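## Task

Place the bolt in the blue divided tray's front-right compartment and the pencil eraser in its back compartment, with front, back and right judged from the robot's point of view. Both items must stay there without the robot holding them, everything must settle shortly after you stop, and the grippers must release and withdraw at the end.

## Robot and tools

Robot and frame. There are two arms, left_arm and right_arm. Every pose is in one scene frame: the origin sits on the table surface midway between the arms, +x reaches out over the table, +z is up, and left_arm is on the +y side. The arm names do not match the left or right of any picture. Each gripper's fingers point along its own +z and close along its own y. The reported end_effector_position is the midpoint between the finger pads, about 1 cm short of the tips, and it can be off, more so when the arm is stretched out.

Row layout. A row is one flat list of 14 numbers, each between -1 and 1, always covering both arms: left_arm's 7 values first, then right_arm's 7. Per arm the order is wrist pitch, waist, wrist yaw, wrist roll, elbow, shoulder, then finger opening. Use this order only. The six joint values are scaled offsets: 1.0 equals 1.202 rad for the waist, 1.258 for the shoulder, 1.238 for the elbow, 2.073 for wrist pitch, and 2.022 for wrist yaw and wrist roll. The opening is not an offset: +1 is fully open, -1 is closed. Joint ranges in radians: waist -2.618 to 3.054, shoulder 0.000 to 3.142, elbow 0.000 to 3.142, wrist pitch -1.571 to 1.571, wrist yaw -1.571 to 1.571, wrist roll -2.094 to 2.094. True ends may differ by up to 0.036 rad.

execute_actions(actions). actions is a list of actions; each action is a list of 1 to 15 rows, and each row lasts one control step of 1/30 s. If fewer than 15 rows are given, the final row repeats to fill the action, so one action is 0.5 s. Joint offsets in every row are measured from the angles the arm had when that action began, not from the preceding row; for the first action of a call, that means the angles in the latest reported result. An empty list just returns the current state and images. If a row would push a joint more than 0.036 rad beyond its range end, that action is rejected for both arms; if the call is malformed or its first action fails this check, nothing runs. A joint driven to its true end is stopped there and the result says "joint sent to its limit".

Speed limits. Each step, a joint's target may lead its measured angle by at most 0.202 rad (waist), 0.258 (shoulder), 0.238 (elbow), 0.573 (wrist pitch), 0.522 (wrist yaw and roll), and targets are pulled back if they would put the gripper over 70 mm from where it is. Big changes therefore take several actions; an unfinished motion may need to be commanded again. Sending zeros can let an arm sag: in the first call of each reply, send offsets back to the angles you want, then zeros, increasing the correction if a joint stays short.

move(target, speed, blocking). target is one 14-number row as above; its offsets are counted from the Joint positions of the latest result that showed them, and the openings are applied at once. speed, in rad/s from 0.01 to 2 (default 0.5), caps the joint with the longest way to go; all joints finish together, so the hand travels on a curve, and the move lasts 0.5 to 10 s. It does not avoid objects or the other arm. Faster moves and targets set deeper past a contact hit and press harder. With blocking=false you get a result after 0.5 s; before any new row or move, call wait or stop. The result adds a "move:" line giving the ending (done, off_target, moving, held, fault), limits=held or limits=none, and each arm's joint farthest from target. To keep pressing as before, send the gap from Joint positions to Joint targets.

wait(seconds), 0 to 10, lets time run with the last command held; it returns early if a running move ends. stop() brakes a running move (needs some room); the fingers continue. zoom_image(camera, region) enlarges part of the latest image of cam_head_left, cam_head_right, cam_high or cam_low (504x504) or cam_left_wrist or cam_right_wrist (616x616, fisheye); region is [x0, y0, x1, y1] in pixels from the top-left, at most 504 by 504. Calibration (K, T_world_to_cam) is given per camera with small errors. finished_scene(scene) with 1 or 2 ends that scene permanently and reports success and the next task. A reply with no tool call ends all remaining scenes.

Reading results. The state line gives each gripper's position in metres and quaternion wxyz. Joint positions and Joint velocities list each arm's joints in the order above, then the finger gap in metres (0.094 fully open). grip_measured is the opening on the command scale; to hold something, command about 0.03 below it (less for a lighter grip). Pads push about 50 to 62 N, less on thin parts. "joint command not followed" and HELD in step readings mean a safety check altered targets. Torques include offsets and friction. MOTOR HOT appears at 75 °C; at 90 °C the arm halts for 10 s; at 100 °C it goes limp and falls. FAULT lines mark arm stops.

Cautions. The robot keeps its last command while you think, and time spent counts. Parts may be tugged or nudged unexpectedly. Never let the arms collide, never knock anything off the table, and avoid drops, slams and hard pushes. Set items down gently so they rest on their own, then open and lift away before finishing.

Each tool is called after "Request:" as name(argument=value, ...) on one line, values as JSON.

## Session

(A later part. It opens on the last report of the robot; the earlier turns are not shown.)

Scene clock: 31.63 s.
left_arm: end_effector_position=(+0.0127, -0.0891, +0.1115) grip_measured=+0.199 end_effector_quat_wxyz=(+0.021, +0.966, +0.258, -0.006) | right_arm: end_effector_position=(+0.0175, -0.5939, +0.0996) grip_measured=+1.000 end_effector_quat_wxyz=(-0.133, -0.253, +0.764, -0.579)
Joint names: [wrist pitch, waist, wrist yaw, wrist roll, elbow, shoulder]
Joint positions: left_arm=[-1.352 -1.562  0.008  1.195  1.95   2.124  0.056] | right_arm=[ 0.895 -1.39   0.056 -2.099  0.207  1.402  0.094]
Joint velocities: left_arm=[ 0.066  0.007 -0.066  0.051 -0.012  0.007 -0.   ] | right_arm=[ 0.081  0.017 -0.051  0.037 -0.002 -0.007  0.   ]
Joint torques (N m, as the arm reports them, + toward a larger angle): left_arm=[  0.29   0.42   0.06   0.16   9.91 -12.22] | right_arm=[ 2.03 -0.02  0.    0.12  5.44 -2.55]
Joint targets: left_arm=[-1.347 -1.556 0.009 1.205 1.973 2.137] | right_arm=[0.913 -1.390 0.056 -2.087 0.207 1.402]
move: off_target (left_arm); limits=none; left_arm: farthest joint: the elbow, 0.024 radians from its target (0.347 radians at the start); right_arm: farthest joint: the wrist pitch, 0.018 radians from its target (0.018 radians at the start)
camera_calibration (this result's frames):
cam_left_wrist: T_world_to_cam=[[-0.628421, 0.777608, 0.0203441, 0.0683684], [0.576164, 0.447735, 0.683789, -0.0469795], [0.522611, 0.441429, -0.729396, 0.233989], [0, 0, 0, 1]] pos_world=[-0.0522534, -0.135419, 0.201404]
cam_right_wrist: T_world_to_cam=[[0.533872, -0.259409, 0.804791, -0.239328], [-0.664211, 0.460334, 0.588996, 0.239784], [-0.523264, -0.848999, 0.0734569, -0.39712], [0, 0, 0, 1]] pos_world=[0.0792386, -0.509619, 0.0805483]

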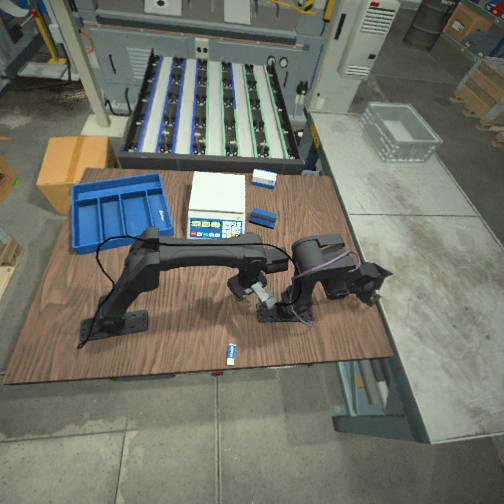

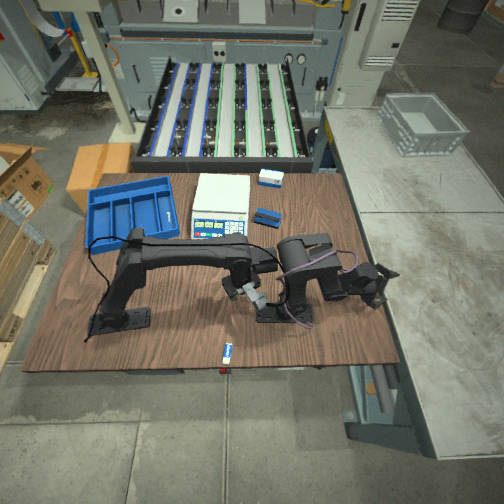

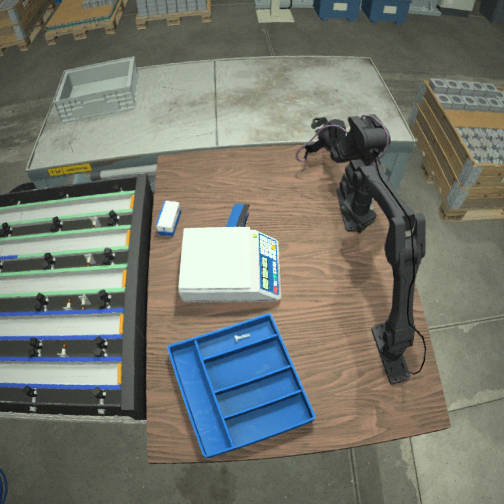

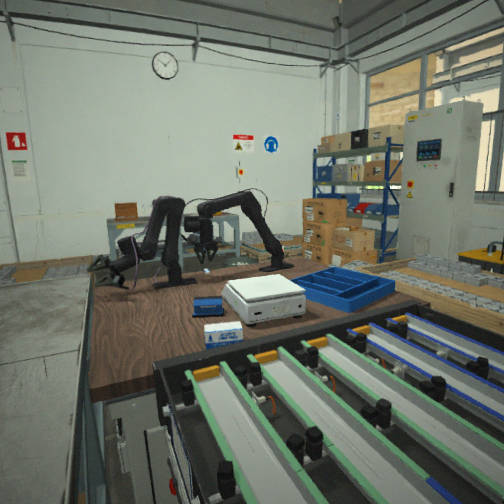

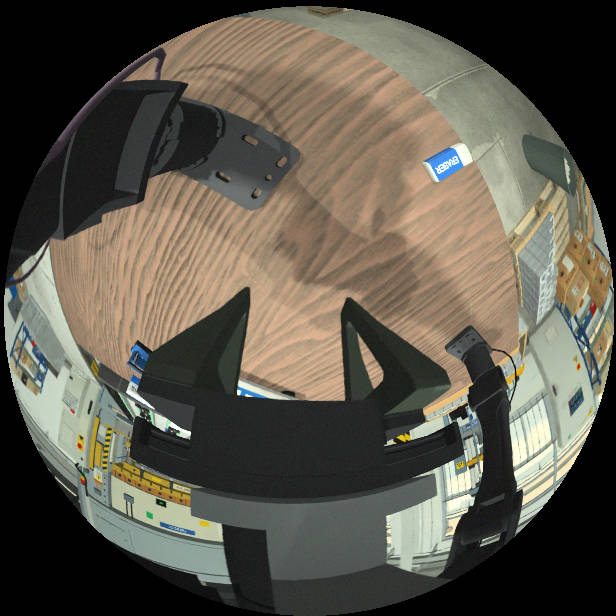

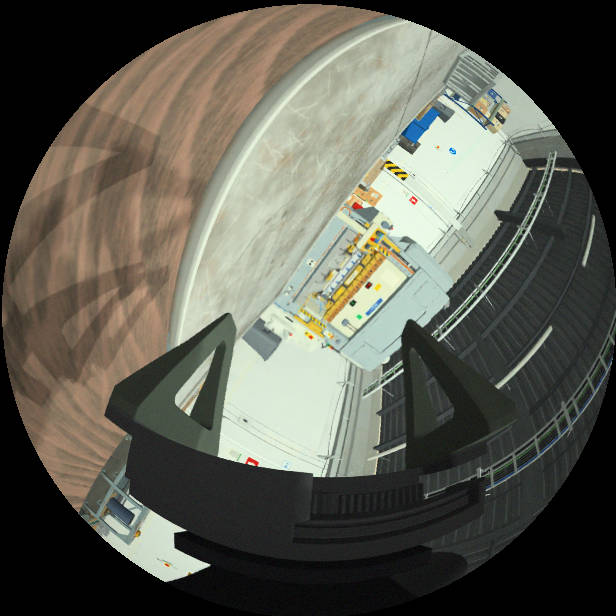

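Request:
move(target=[0.087,-0.357,-0.004,0.055,-0.273,-0.0935,0.2, 0.009,0,0,0.006,0,0,1], speed=0.8)

Scene clock: 34.73 s.
left_arm: end_effector_position=(-0.1565, -0.0392, +0.0646) grip_measured=+0.199 end_effector_quat_wxyz=(-0.008, +1.000, -0.008, +0.002) | right_arm: end_effector_position=(+0.0175, -0.5940, +0.0998) grip_measured=+1.000 end_effector_quat_wxyz=(-0.133, -0.253, +0.763, -0.579)
Joint names: [wrist pitch, waist, wrist yaw, wrist roll, elbow, shoulder]
Joint positions: left_arm=[-1.179 -1.997  0.001  1.298  1.626  2.033  0.056] | right_arm=[ 0.896 -1.39   0.056 -2.1    0.207  1.402  0.094]
Joint velocities: left_arm=[ 0.007 -0.002  0.022 -0.022 -0.007 -0.012  0.   ] | right_arm=[-0.022 -0.007  0.007  0.007 -0.017 -0.002  0.   ]
Joint torques (N m, as the arm reports them, + toward a larger angle): left_arm=[  0.22   0.44   0.02   0.13   6.21 -14.69] | right_arm=[ 2.03 -0.04  0.01  0.12  5.46 -2.52]
Joint targets: left_arm=[-1.172 -1.991 -0.000 1.307 1.612 2.007] | right_arm=[0.914 -1.390 0.056 -2.087 0.207 1.402]
move: off_target (left_arm); limits=none; left_arm: farthest joint: the shoulder, 0.027 radians from its target (0.118 radians at the start); right_arm: farthest joint: the wrist pitch, 0.018 radians from its target (0.018 radians at the start)
camera_calibration (this result's frames):
cam_left_wrist: T_world_to_cam=[[-0.14296, 0.987367, 0.0683255, 0.00527352], [0.705093, 0.053157, 0.707119, 0.0634063], [0.694554, 0.149265, -0.703786, 0.279967], [0, 0, 0, 1]] pos_world=[-0.238406, -0.0503668, 0.151841]
cam_right_wrist: T_world_to_cam=[[0.534099, -0.258715, 0.804863, -0.239091], [-0.664118, 0.460724, 0.588796, 0.239958], [-0.52315, -0.848999, 0.0742551, -0.397258], [0, 0, 0, 1]] pos_world=[0.079233, -0.509683, 0.0806477]

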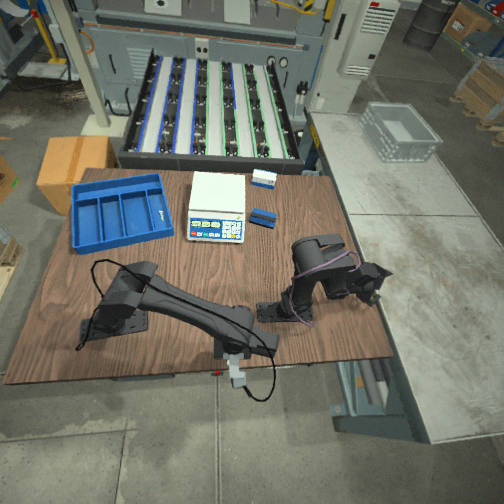

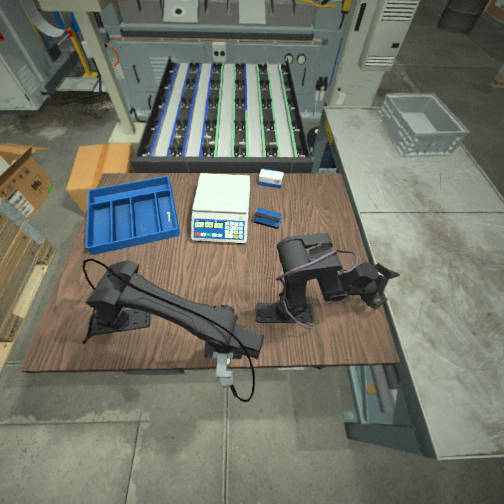

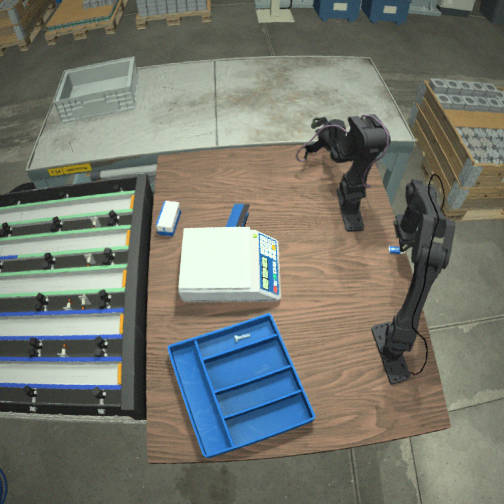

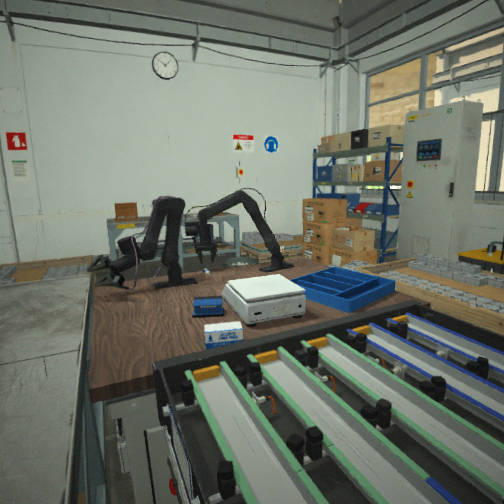

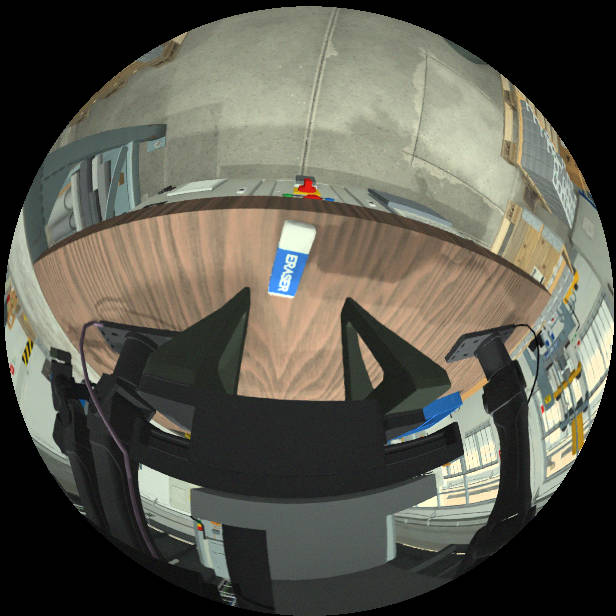

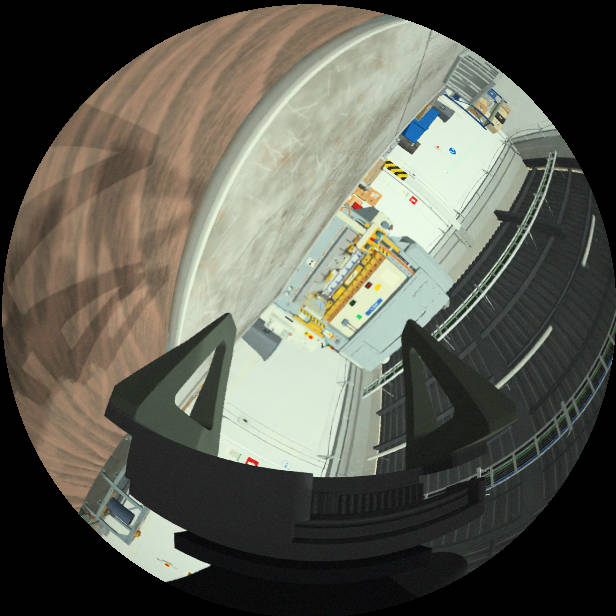

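Request:
move(target=[0.097,0.0175,0,0.056,-0.118,0.0374,0.2, 0.009,0,0,0.006,0,0,1], speed=0.4)

Scene clock: 36.53 s.
left_arm: end_effector_position=(-0.1521, -0.0440, +0.0180) grip_measured=+0.199 end_effector_quat_wxyz=(+0.003, +0.999, -0.053, -0.001) | right_arm: end_effector_position=(+0.0175, -0.5940, +0.1000) grip_measured=+1.000 end_effector_quat_wxyz=(-0.133, -0.253, +0.763, -0.579)
Joint names: [wrist pitch, waist, wrist yaw, wrist roll, elbow, shoulder]
Joint positions: left_arm=[-0.984 -1.982  0.001  1.401  1.491  2.07   0.056] | right_arm=[ 0.897 -1.39   0.056 -2.1    0.207  1.402  0.094]
Joint velocities: left_arm=[ 0.081 -0.002 -0.037  0.022 -0.017 -0.007 -0.   ] | right_arm=[ 0.007 -0.012  0.051  0.007 -0.007  0.002  0.   ]
Joint torques (N m, as the arm reports them, + toward a larger angle): left_arm=[  0.17   0.28   0.06   0.22   6.3  -11.34] | right_arm=[ 2.03 -0.03  0.01  0.11  5.44 -2.52]
Joint targets: left_arm=[-0.978 -1.976 0.001 1.411 1.480 2.080] | right_arm=[0.914 -1.390 0.056 -2.087 0.207 1.402]
move: done; limits=none; left_arm: farthest joint: the elbow, 0.011 radians from its target (0.146 radians at the start); right_arm: farthest joint: the wrist pitch, 0.018 radians from its target (0.019 radians at the start)
camera_calibration (this result's frames):
cam_left_wrist: T_world_to_cam=[[-0.0539207, 0.997412, 0.0475645, 0.0281658], [0.712415, 0.00504908, 0.70174, 0.0925957], [0.699684, 0.0717239, -0.710844, 0.242313], [0, 0, 0, 1]] pos_world=[-0.23399, -0.0459401, 0.105929]
cam_right_wrist: T_world_to_cam=[[0.534005, -0.258108, 0.805121, -0.238919], [-0.664186, 0.461168, 0.588371, 0.24019], [-0.523159, -0.848943, 0.0748342, -0.397338], [0, 0, 0, 1]] pos_world=[0.0792438, -0.509753, 0.0807724]

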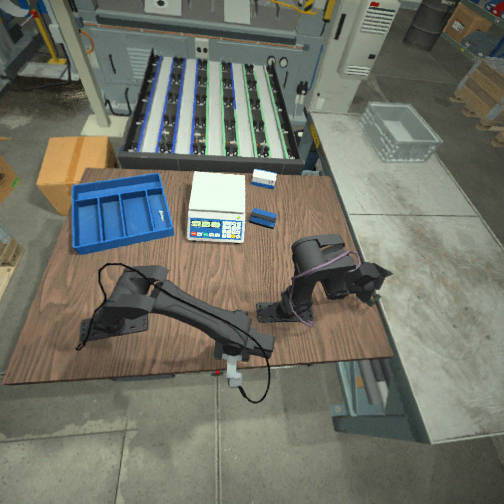

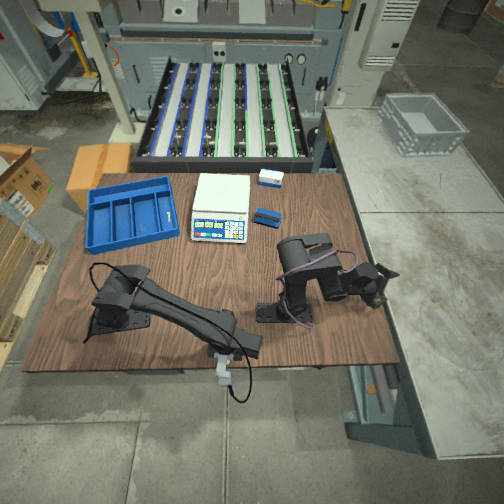

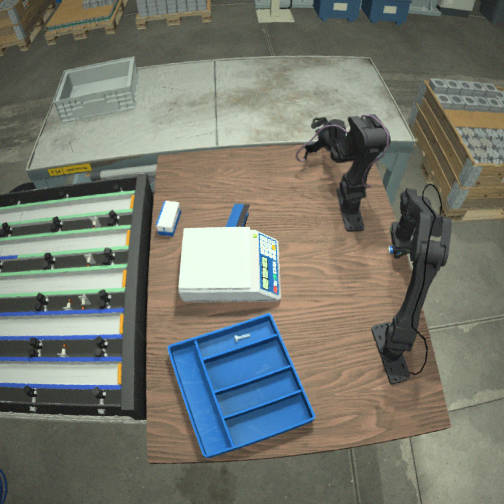

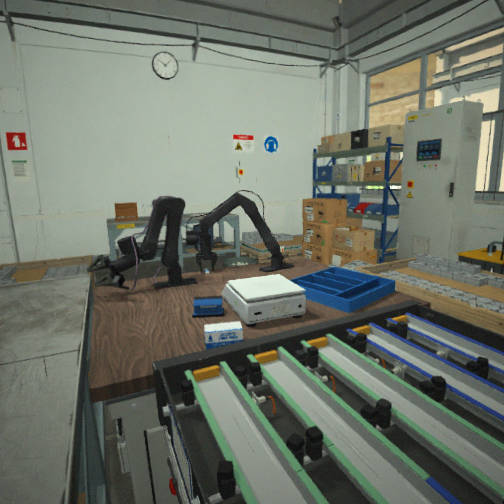

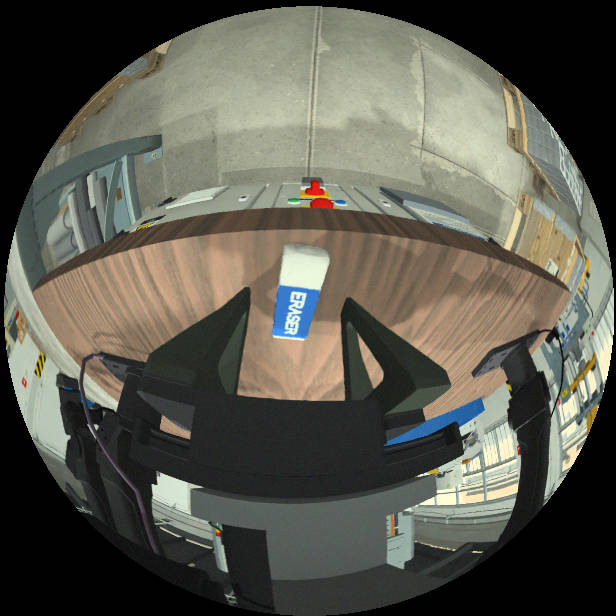

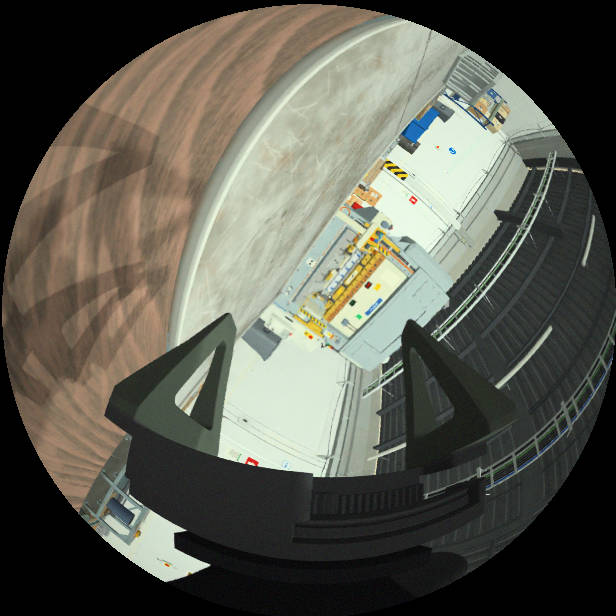

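Request:
execute_actions(actions=[[[0.003,0.004,0,0.004,-0.009,0.012,0.1,0.009,0,0,0.006,0,0,1],[0.003,0.004,0,0.004,-0.009,0.016,0.0,0.009,0,0,0.006,0,0,1],[0.003,0.004,0,0.004,-0.009,0.016,-0.1,0.009,0,0,0.006,0,0,1],[0.003,0.004,0,0.004,-0.009,0.016,-0.2,0.009,0,0,0.006,0,0,1],[0.003,0.004,0,0.004,-0.009,0.016,-0.28,0.009,0,0,0.006,0,0,1],[0.003,0.004,0,0.004,-0.009,0.016,-0.34,0.009,0,0,0.006,0,0,1]],[[0.003,0.004,0,0.004,-0.009,0.01,-0.38,0.009,0,0,0.006,0,0,1],[0.003,0.004,0,0.004,-0.009,0.01,-0.41,0.009,0,0,0.006,0,0,1],[0.003,0.004,0,0.004,-0.009,0.01,-0.44,0.009,0,0,0.006,0,0,1],[0.003,0.004,0,0.004,-0.009,0.01,-0.46,0.009,0,0,0.006,0,0,1],[0.003,0.004,0,0.004,-0.009,0.01,-0.48,0.009,0,0,0.006,0,0,1],[0.003,0.004,0,0.004,-0.009,0.01,-0.50,0.009,0,0,0.006,0,0,1],[0.003,0.004,0,0.004,-0.009,0.01,-0.52,0.009,0,0,0.006,0,0,1],[0.003,0.004,0,0.004,-0.009,0.01,-0.54,0.009,0,0,0.006,0,0,1]]])

Scene clock: 39.90 s.
left_arm: end_effector_position=(-0.1522, -0.0444, +0.0180) grip_measured=-0.535 end_effector_quat_wxyz=(+0.004, +0.999, -0.053, -0.001) | right_arm: end_effector_position=(+0.0175, -0.5941, +0.1003) grip_measured=+1.000 end_effector_quat_wxyz=(-0.133, -0.253, +0.763, -0.580)
Joint names: [wrist pitch, waist, wrist yaw, wrist roll, elbow, shoulder]
Joint positions: left_arm=[-0.983 -1.982  0.001  1.402  1.491  2.07   0.022] | right_arm=[ 0.898 -1.39   0.056 -2.1    0.207  1.402  0.094]
Joint velocities: left_arm=[ 0.066  0.007  0.007  0.037  0.002 -0.002 -0.001] | right_arm=[ 0.007  0.002 -0.007  0.022  0.012 -0.022  0.   ]
Joint torques (N m, as the arm reports them, + toward a larger angle): left_arm=[  0.22   0.34   0.06   0.14   6.52 -11.17] | right_arm=[ 2.02 -0.04  0.    0.11  5.44 -2.52]
Joint targets: left_arm=[-0.978 -1.978 0.001 1.410 1.480 2.083] | right_arm=[0.916 -1.390 0.056 -2.088 0.207 1.402]
Step readings (joint positions; steps 1 to 15: 1st action; 16 to 30: 2nd action):
0: left_arm=[-0.984 -1.982 0.001 1.402 1.491 2.070] | right_arm=[0.897 -1.390 0.056 -2.100 0.207 1.402]
1: left_arm=[-0.984 -1.982 0.001 1.402 1.491 2.070] | right_arm=[0.897 -1.390 0.056 -2.100 0.207 1.402]
2: left_arm=[-0.984 -1.982 0.001 1.402 1.491 2.070] | right_arm=[0.897 -1.390 0.056 -2.100 0.207 1.402]
4: left_arm=[-0.984 -1.982 0.001 1.402 1.491 2.070] | right_arm=[0.897 -1.390 0.056 -2.100 0.207 1.402]
8: left_arm=[-0.984 -1.982 0.001 1.402 1.491 2.070] | right_arm=[0.897 -1.390 0.056 -2.100 0.207 1.402]
15: left_arm=[-0.984 -1.982 0.001 1.402 1.491 2.070] | right_arm=[0.897 -1.390 0.056 -2.100 0.207 1.402]
16: left_arm=[-0.984 -1.982 0.001 1.402 1.491 2.070] | right_arm=[0.897 -1.390 0.056 -2.100 0.207 1.402]
17: left_arm=[-0.984 -1.982 0.001 1.402 1.491 2.070] | right_arm=[0.898 -1.390 0.056 -2.100 0.207 1.402]
19: left_arm=[-0.984 -1.982 0.001 1.402 1.491 2.070] | right_arm=[0.898 -1.390 0.056 -2.100 0.207 1.402]
23: left_arm=[-0.983 -1.982 0.001 1.402 1.491 2.070] | right_arm=[0.898 -1.390 0.056 -2.100 0.207 1.402]
30: Joint positions above
camera_calibration (this result's frames):
cam_left_wrist: T_world_to_cam=[[-0.0535209, 0.997501, 0.0461205, 0.0286151], [0.712706, 0.00580847, 0.701439, 0.0927523], [0.699418, 0.070412, -0.711236, 0.242322], [0, 0, 0, 1]] pos_world=[-0.234058, -0.0461446, 0.105968]
cam_right_wrist: T_world_to_cam=[[0.533817, -0.256893, 0.805633, -0.238575], [-0.664324, 0.462054, 0.58752, 0.240653], [-0.523177, -0.848829, 0.0759921, -0.397498], [0, 0, 0, 1]] pos_world=[0.0792653, -0.509892, 0.081022]

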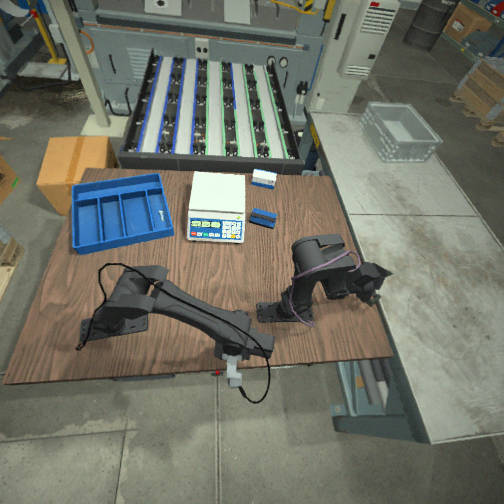

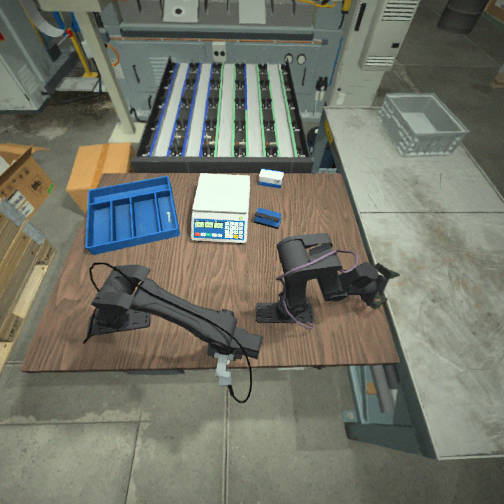

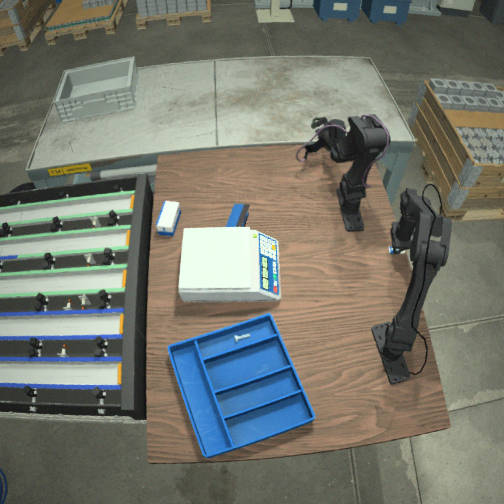

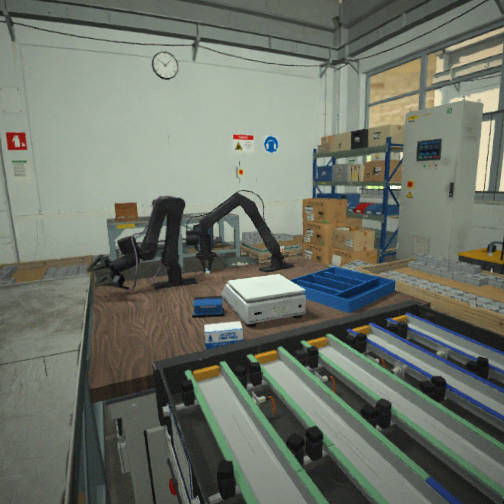

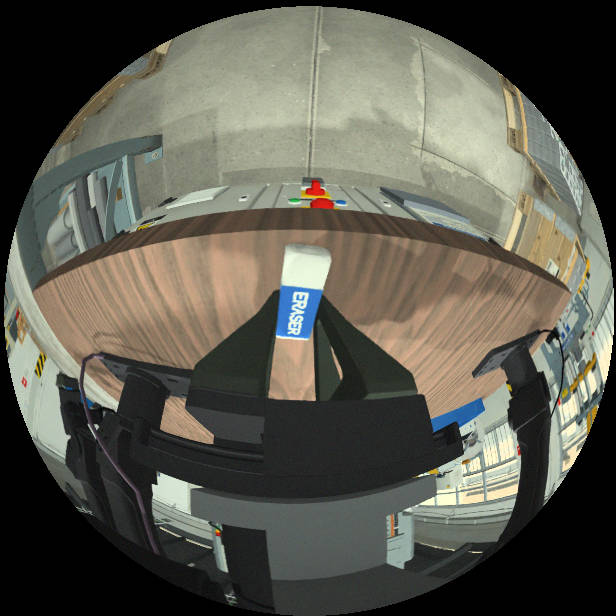

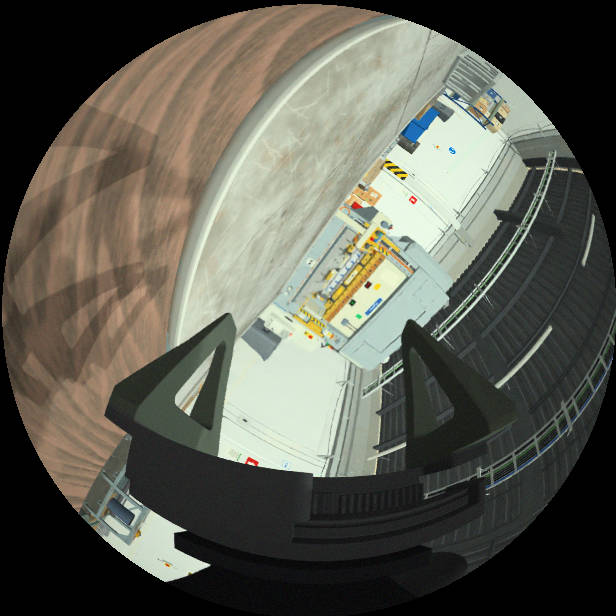

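Request:
execute_actions(actions=[[[0.003,0.004,0,0.004,-0.009,0.01,-0.56,0.009,0,0,0.006,0,0,1],[0.003,0.004,0,0.004,-0.009,0.01,-0.58,0.009,0,0,0.006,0,0,1],[0.003,0.004,0,0.004,-0.009,0.01,-0.60,0.009,0,0,0.006,0,0,1]]])

Request:
zoom_image(camera="cam_left_wrist", region=[220, 230, 380, 370])

Scene clock: 40.57 s.
left_arm: end_effector_position=(-0.1522, -0.0445, +0.0180) grip_measured=-0.575 end_effector_quat_wxyz=(+0.004, +0.999, -0.053, -0.001) | right_arm: end_effector_position=(+0.0175, -0.5942, +0.1005) grip_measured=+1.000 end_effector_quat_wxyz=(-0.133, -0.253, +0.763, -0.580)
Joint names: [wrist pitch, waist, wrist yaw, wrist roll, elbow, shoulder]
Joint positions: left_arm=[-0.982 -1.982  0.001  1.402  1.491  2.07   0.02 ] | right_arm=[ 0.899 -1.39   0.056 -2.1    0.207  1.402  0.094]
Joint velocities: left_arm=[ 0.022  0.002 -0.007 -0.051  0.007 -0.007  0.   ] | right_arm=[-0.051  0.007  0.022 -0.007 -0.012 -0.012  0.   ]
Joint torques (N m, as the arm reports them, + toward a larger angle): left_arm=[  0.26   0.41   0.02   0.09   6.3  -11.14] | right_arm=[ 2.03 -0.01  0.01  0.12  5.47 -2.54]
Joint targets: left_arm=[-0.976 -1.978 0.001 1.410 1.480 2.083] | right_arm=[0.917 -1.390 0.056 -2.088 0.207 1.402]
Step readings (joint positions):
0: left_arm=[-0.983 -1.982 0.001 1.402 1.491 2.070] | right_arm=[0.898 -1.390 0.056 -2.100 0.207 1.402]
1: left_arm=[-0.982 -1.982 0.001 1.402 1.491 2.070] | right_arm=[0.898 -1.390 0.056 -2.100 0.207 1.402]
2: left_arm=[-0.982 -1.982 0.001 1.402 1.491 2.070] | right_arm=[0.898 -1.390 0.056 -2.100 0.207 1.402]
4: left_arm=[-0.982 -1.982 0.001 1.402 1.491 2.070] | right_arm=[0.898 -1.390 0.056 -2.100 0.207 1.402]
8: left_arm=[-0.982 -1.982 0.001 1.402 1.491 2.070] | right_arm=[0.899 -1.390 0.056 -2.100 0.207 1.402]
15: Joint positions above
camera_calibration (this result's frames):
cam_left_wrist: T_world_to_cam=[[-0.0535161, 0.997518, 0.0457598, 0.0287127], [0.712779, 0.006066, 0.701363, 0.0927945], [0.699345, 0.0701508, -0.711334, 0.242326], [0, 0, 0, 1]] pos_world=[-0.234074, -0.0462036, 0.105978]
cam_right_wrist: T_world_to_cam=[[0.533723, -0.256286, 0.805889, -0.238403], [-0.664392, 0.462497, 0.587094, 0.240885], [-0.523185, -0.848772, 0.076571, -0.397578], [0, 0, 0, 1]] pos_world=[0.0792761, -0.509961, 0.0811469]

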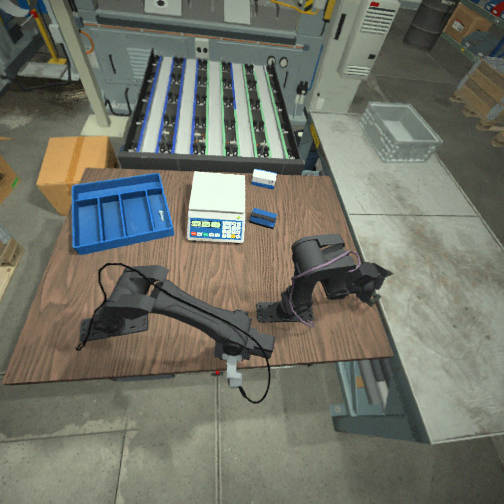

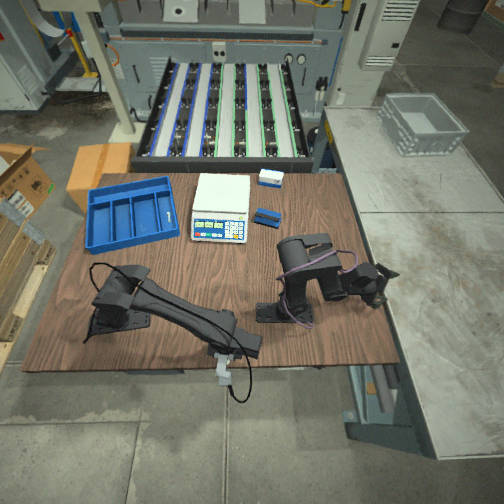

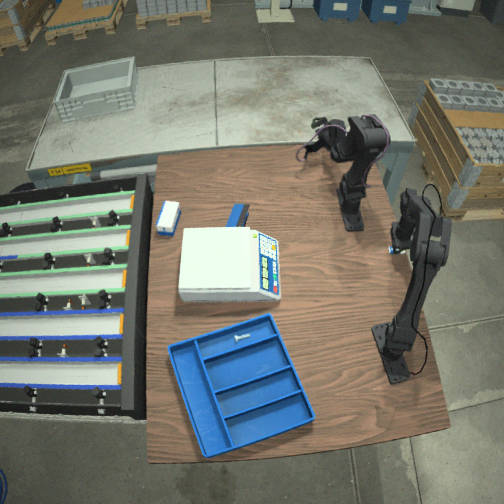

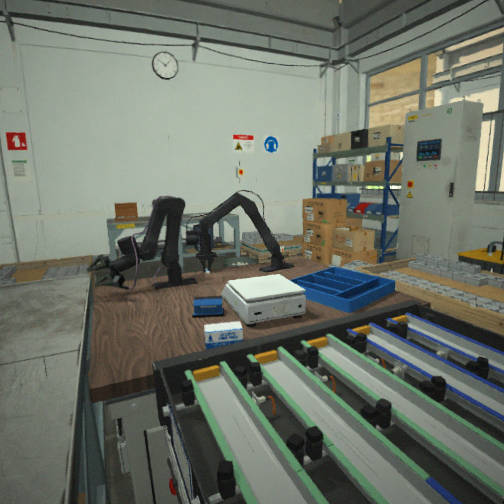

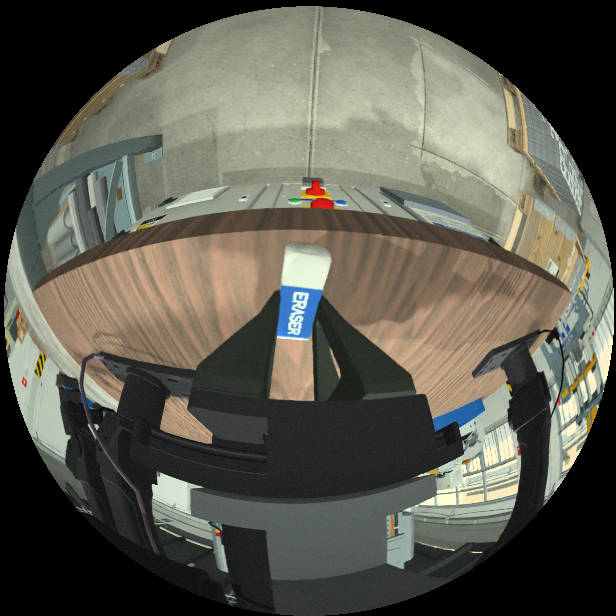

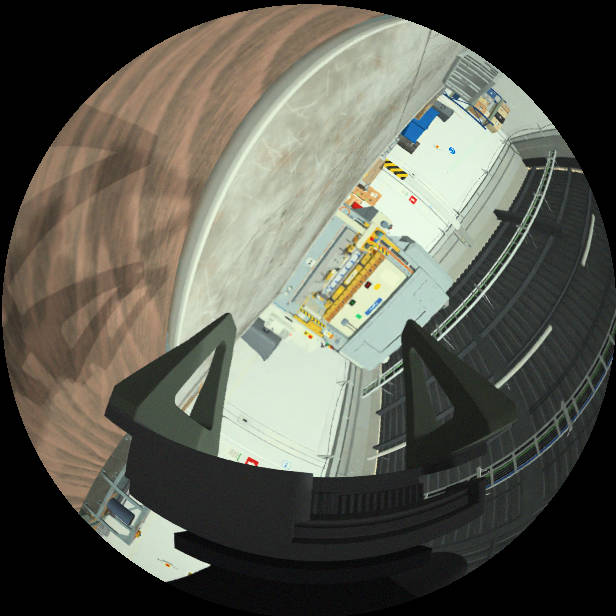

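Region (220, 230, 380, 370) of cam_left_wrist's 616x616 image, scaled by 3.150, with more detail than that image has; it fills the top 441 rows of this view, and the rest is white.

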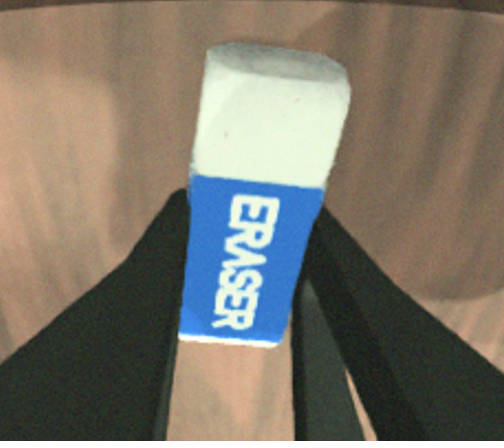

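Request:
move(target=[-0.095,0,0,0,0.125,-0.04,-0.61, 0.009,0,0,0.006,0,0,1], speed=0.5)

Scene clock: 42.87 s.
left_arm: end_effector_position=(-0.1524, -0.0453, +0.0647) grip_measured=-0.575 end_effector_quat_wxyz=(+0.001, +0.999, -0.053, -0.001) | right_arm: end_effector_position=(+0.0175, -0.5942, +0.1007) grip_measured=+1.000 end_effector_quat_wxyz=(-0.133, -0.253, +0.762, -0.580)
Joint names: [wrist pitch, waist, wrist yaw, wrist roll, elbow, shoulder]
Joint positions: left_arm=[-1.162 -1.982  0.001  1.402  1.628  2.034  0.02 ] | right_arm=[ 0.9   -1.39   0.056 -2.1    0.207  1.402  0.094]
Joint velocities: left_arm=[-0.037  0.007  0.007  0.051  0.002 -0.002 -0.001] | right_arm=[-0.007 -0.007  0.051  0.051  0.007  0.007  0.   ]
Joint torques (N m, as the arm reports them, + toward a larger angle): left_arm=[  0.    -0.04   0.06   0.01   9.29 -13.44] | right_arm=[ 2.02 -0.05  0.01  0.12  5.41 -2.53]
Joint targets: left_arm=[-1.179 -1.982 0.001 1.402 1.646 2.020] | right_arm=[0.918 -1.390 0.056 -2.088 0.207 1.402]
move: done; limits=none; left_arm: farthest joint: the elbow, 0.018 radians from its target (0.155 radians at the start); right_arm: farthest joint: the wrist pitch, 0.018 radians from its target (0.019 radians at the start)
camera_calibration (this result's frames):
cam_left_wrist: T_world_to_cam=[[-0.0536021, 0.997213, 0.0518908, 0.0269372], [0.711543, 0.00168427, 0.70264, 0.0596948], [0.700595, 0.0745856, -0.70965, 0.276085], [0, 0, 0, 1]] pos_world=[-0.234455, -0.0475546, 0.152582]
cam_right_wrist: T_world_to_cam=[[0.53395, -0.255591, 0.805959, -0.238165], [-0.664299, 0.462886, 0.586893, 0.24106], [-0.523072, -0.848769, 0.0773693, -0.397715], [0, 0, 0, 1]] pos_world=[0.0792704, -0.510024, 0.0812464]

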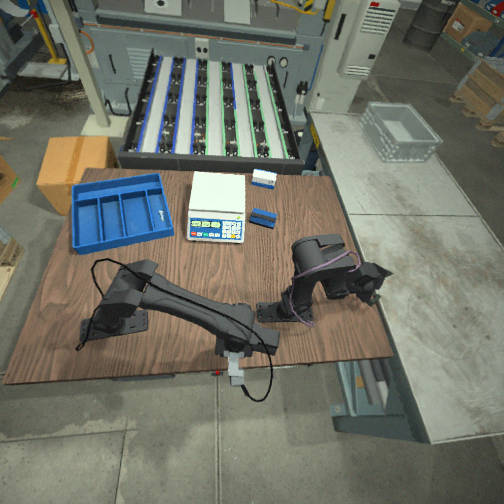

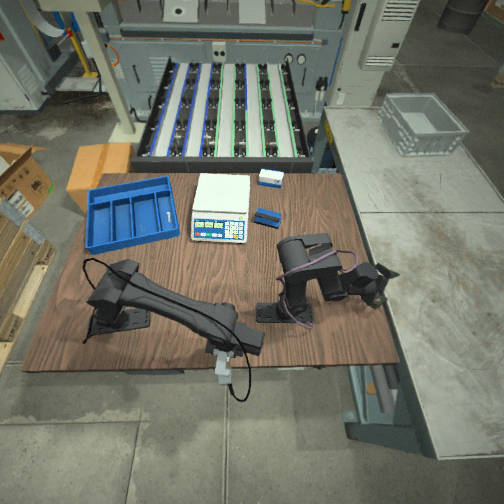

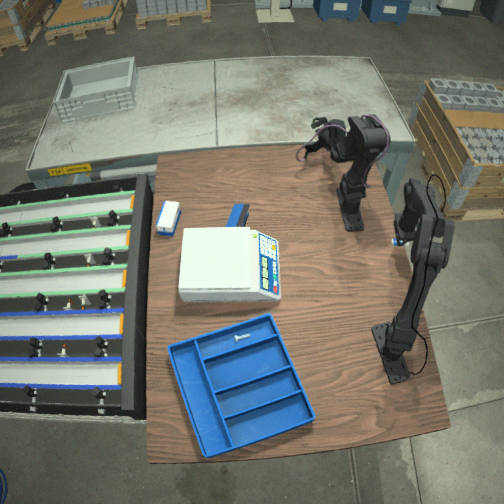

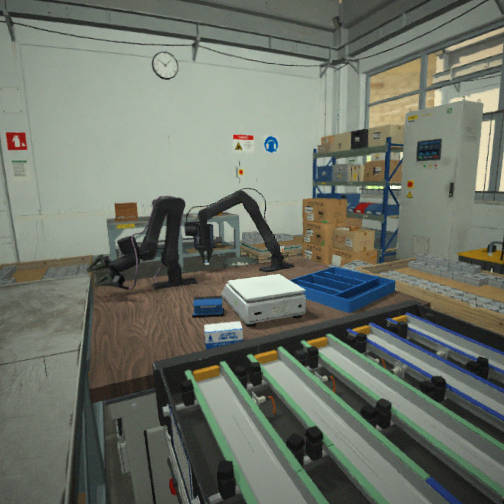

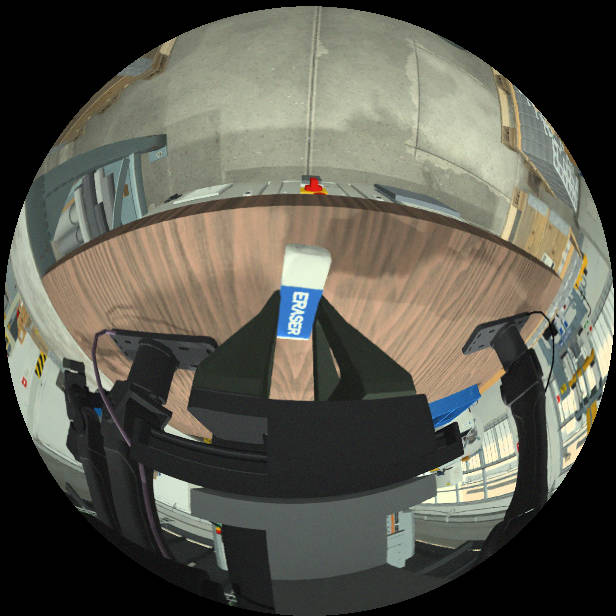

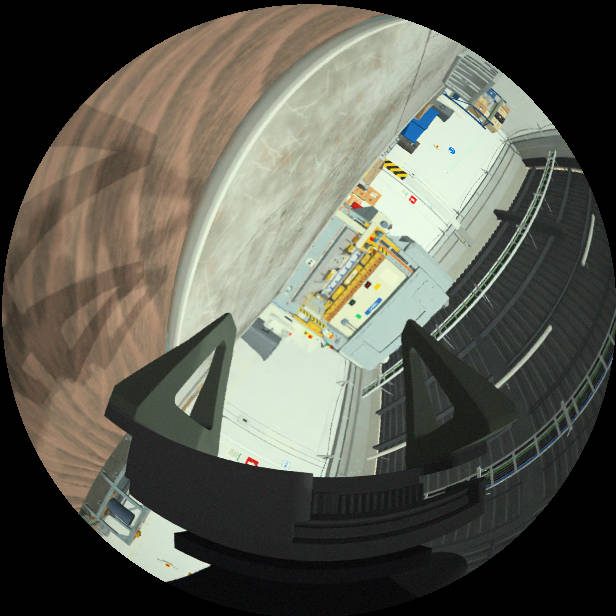

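Request:
move(target=[-0.153,0.94,0,0.03,0.01,-0.273,-0.61, 0.009,0,0,0.006,0,0,1], speed=1.0)

Scene clock: 44.97 s.
left_arm: end_effector_position=(+0.1893, +0.1251, +0.1715) grip_measured=-0.575 end_effector_quat_wxyz=(+0.011, +0.883, +0.469, +0.007) | right_arm: end_effector_position=(+0.0175, -0.5943, +0.1009) grip_measured=+1.000 end_effector_quat_wxyz=(-0.134, -0.253, +0.762, -0.581)
Joint names: [wrist pitch, waist, wrist yaw, wrist roll, elbow, shoulder]
Joint positions: left_arm=[-1.463 -0.849 -0.005  1.453  1.628  1.71   0.02 ] | right_arm=[ 0.9   -1.39   0.056 -2.101  0.207  1.402  0.094]
Joint velocities: left_arm=[-0.037 -0.012 -0.007 -0.007  0.002  0.012 -0.   ] | right_arm=[-0.022  0.017 -0.037 -0.037 -0.002  0.002  0.   ]
Joint torques (N m, as the arm reports them, + toward a larger angle): left_arm=[  0.1   -0.24   0.07   0.13   8.77 -10.55] | right_arm=[ 2.03 -0.01  0.01  0.12  5.41 -2.51]
Joint targets: left_arm=[-1.480 -0.852 0.001 1.462 1.641 1.691] | right_arm=[0.918 -1.390 0.056 -2.088 0.207 1.402]
move: done; limits=none; left_arm: farthest joint: the shoulder, 0.019 radians from its target (0.343 radians at the start); right_arm: farthest joint: the wrist pitch, 0.018 radians from its target (0.019 radians at the start)
camera_calibration (this result's frames):
cam_left_wrist: T_world_to_cam=[[-0.906469, 0.421405, 0.02704, 0.10755], [0.316981, 0.636743, 0.702909, -0.263599], [0.278992, 0.645737, -0.710765, 0.108288], [0, 0, 0, 1]] pos_world=[0.150835, 0.0525975, 0.259345]
cam_right_wrist: T_world_to_cam=[[0.534498, -0.25481, 0.805843, -0.237863], [-0.664043, 0.463222, 0.586917, 0.241177], [-0.522837, -0.848821, 0.078387, -0.397908], [0, 0, 0, 1]] pos_world=[0.0792483, -0.510081, 0.0813207]

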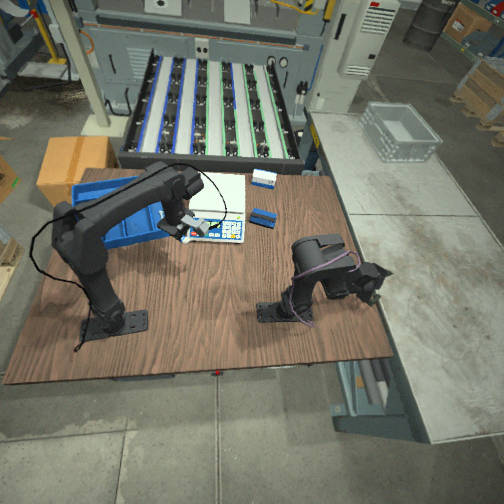

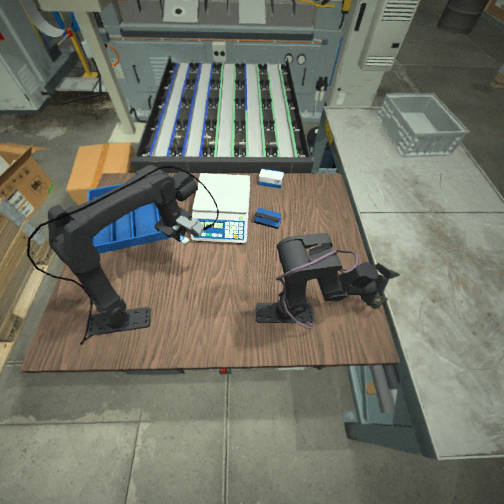

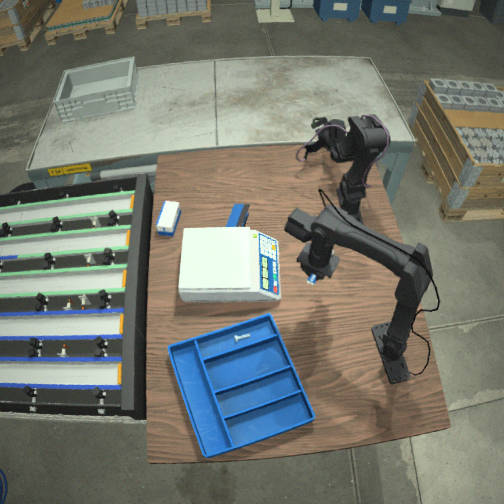

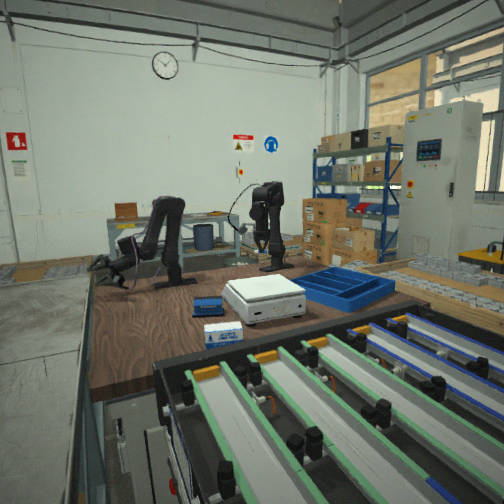

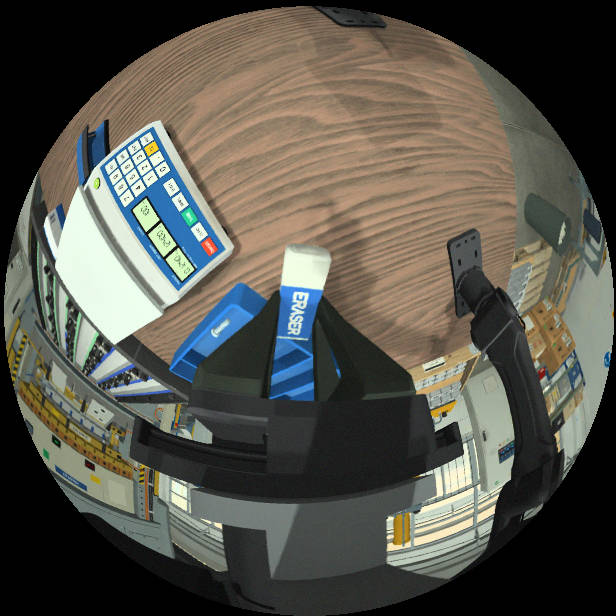

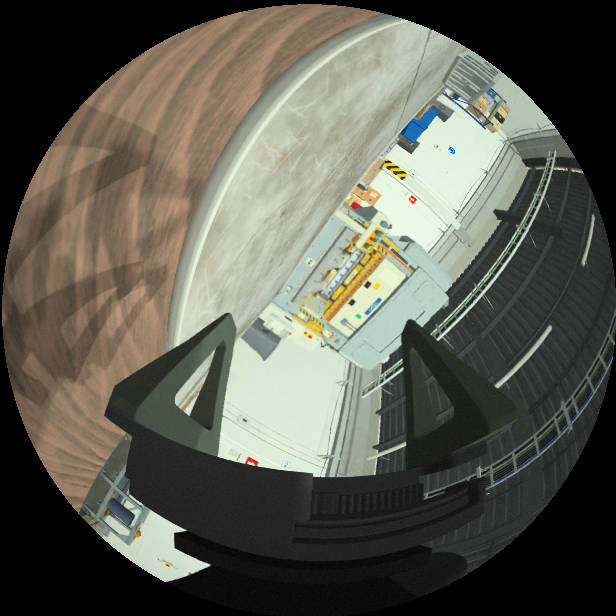

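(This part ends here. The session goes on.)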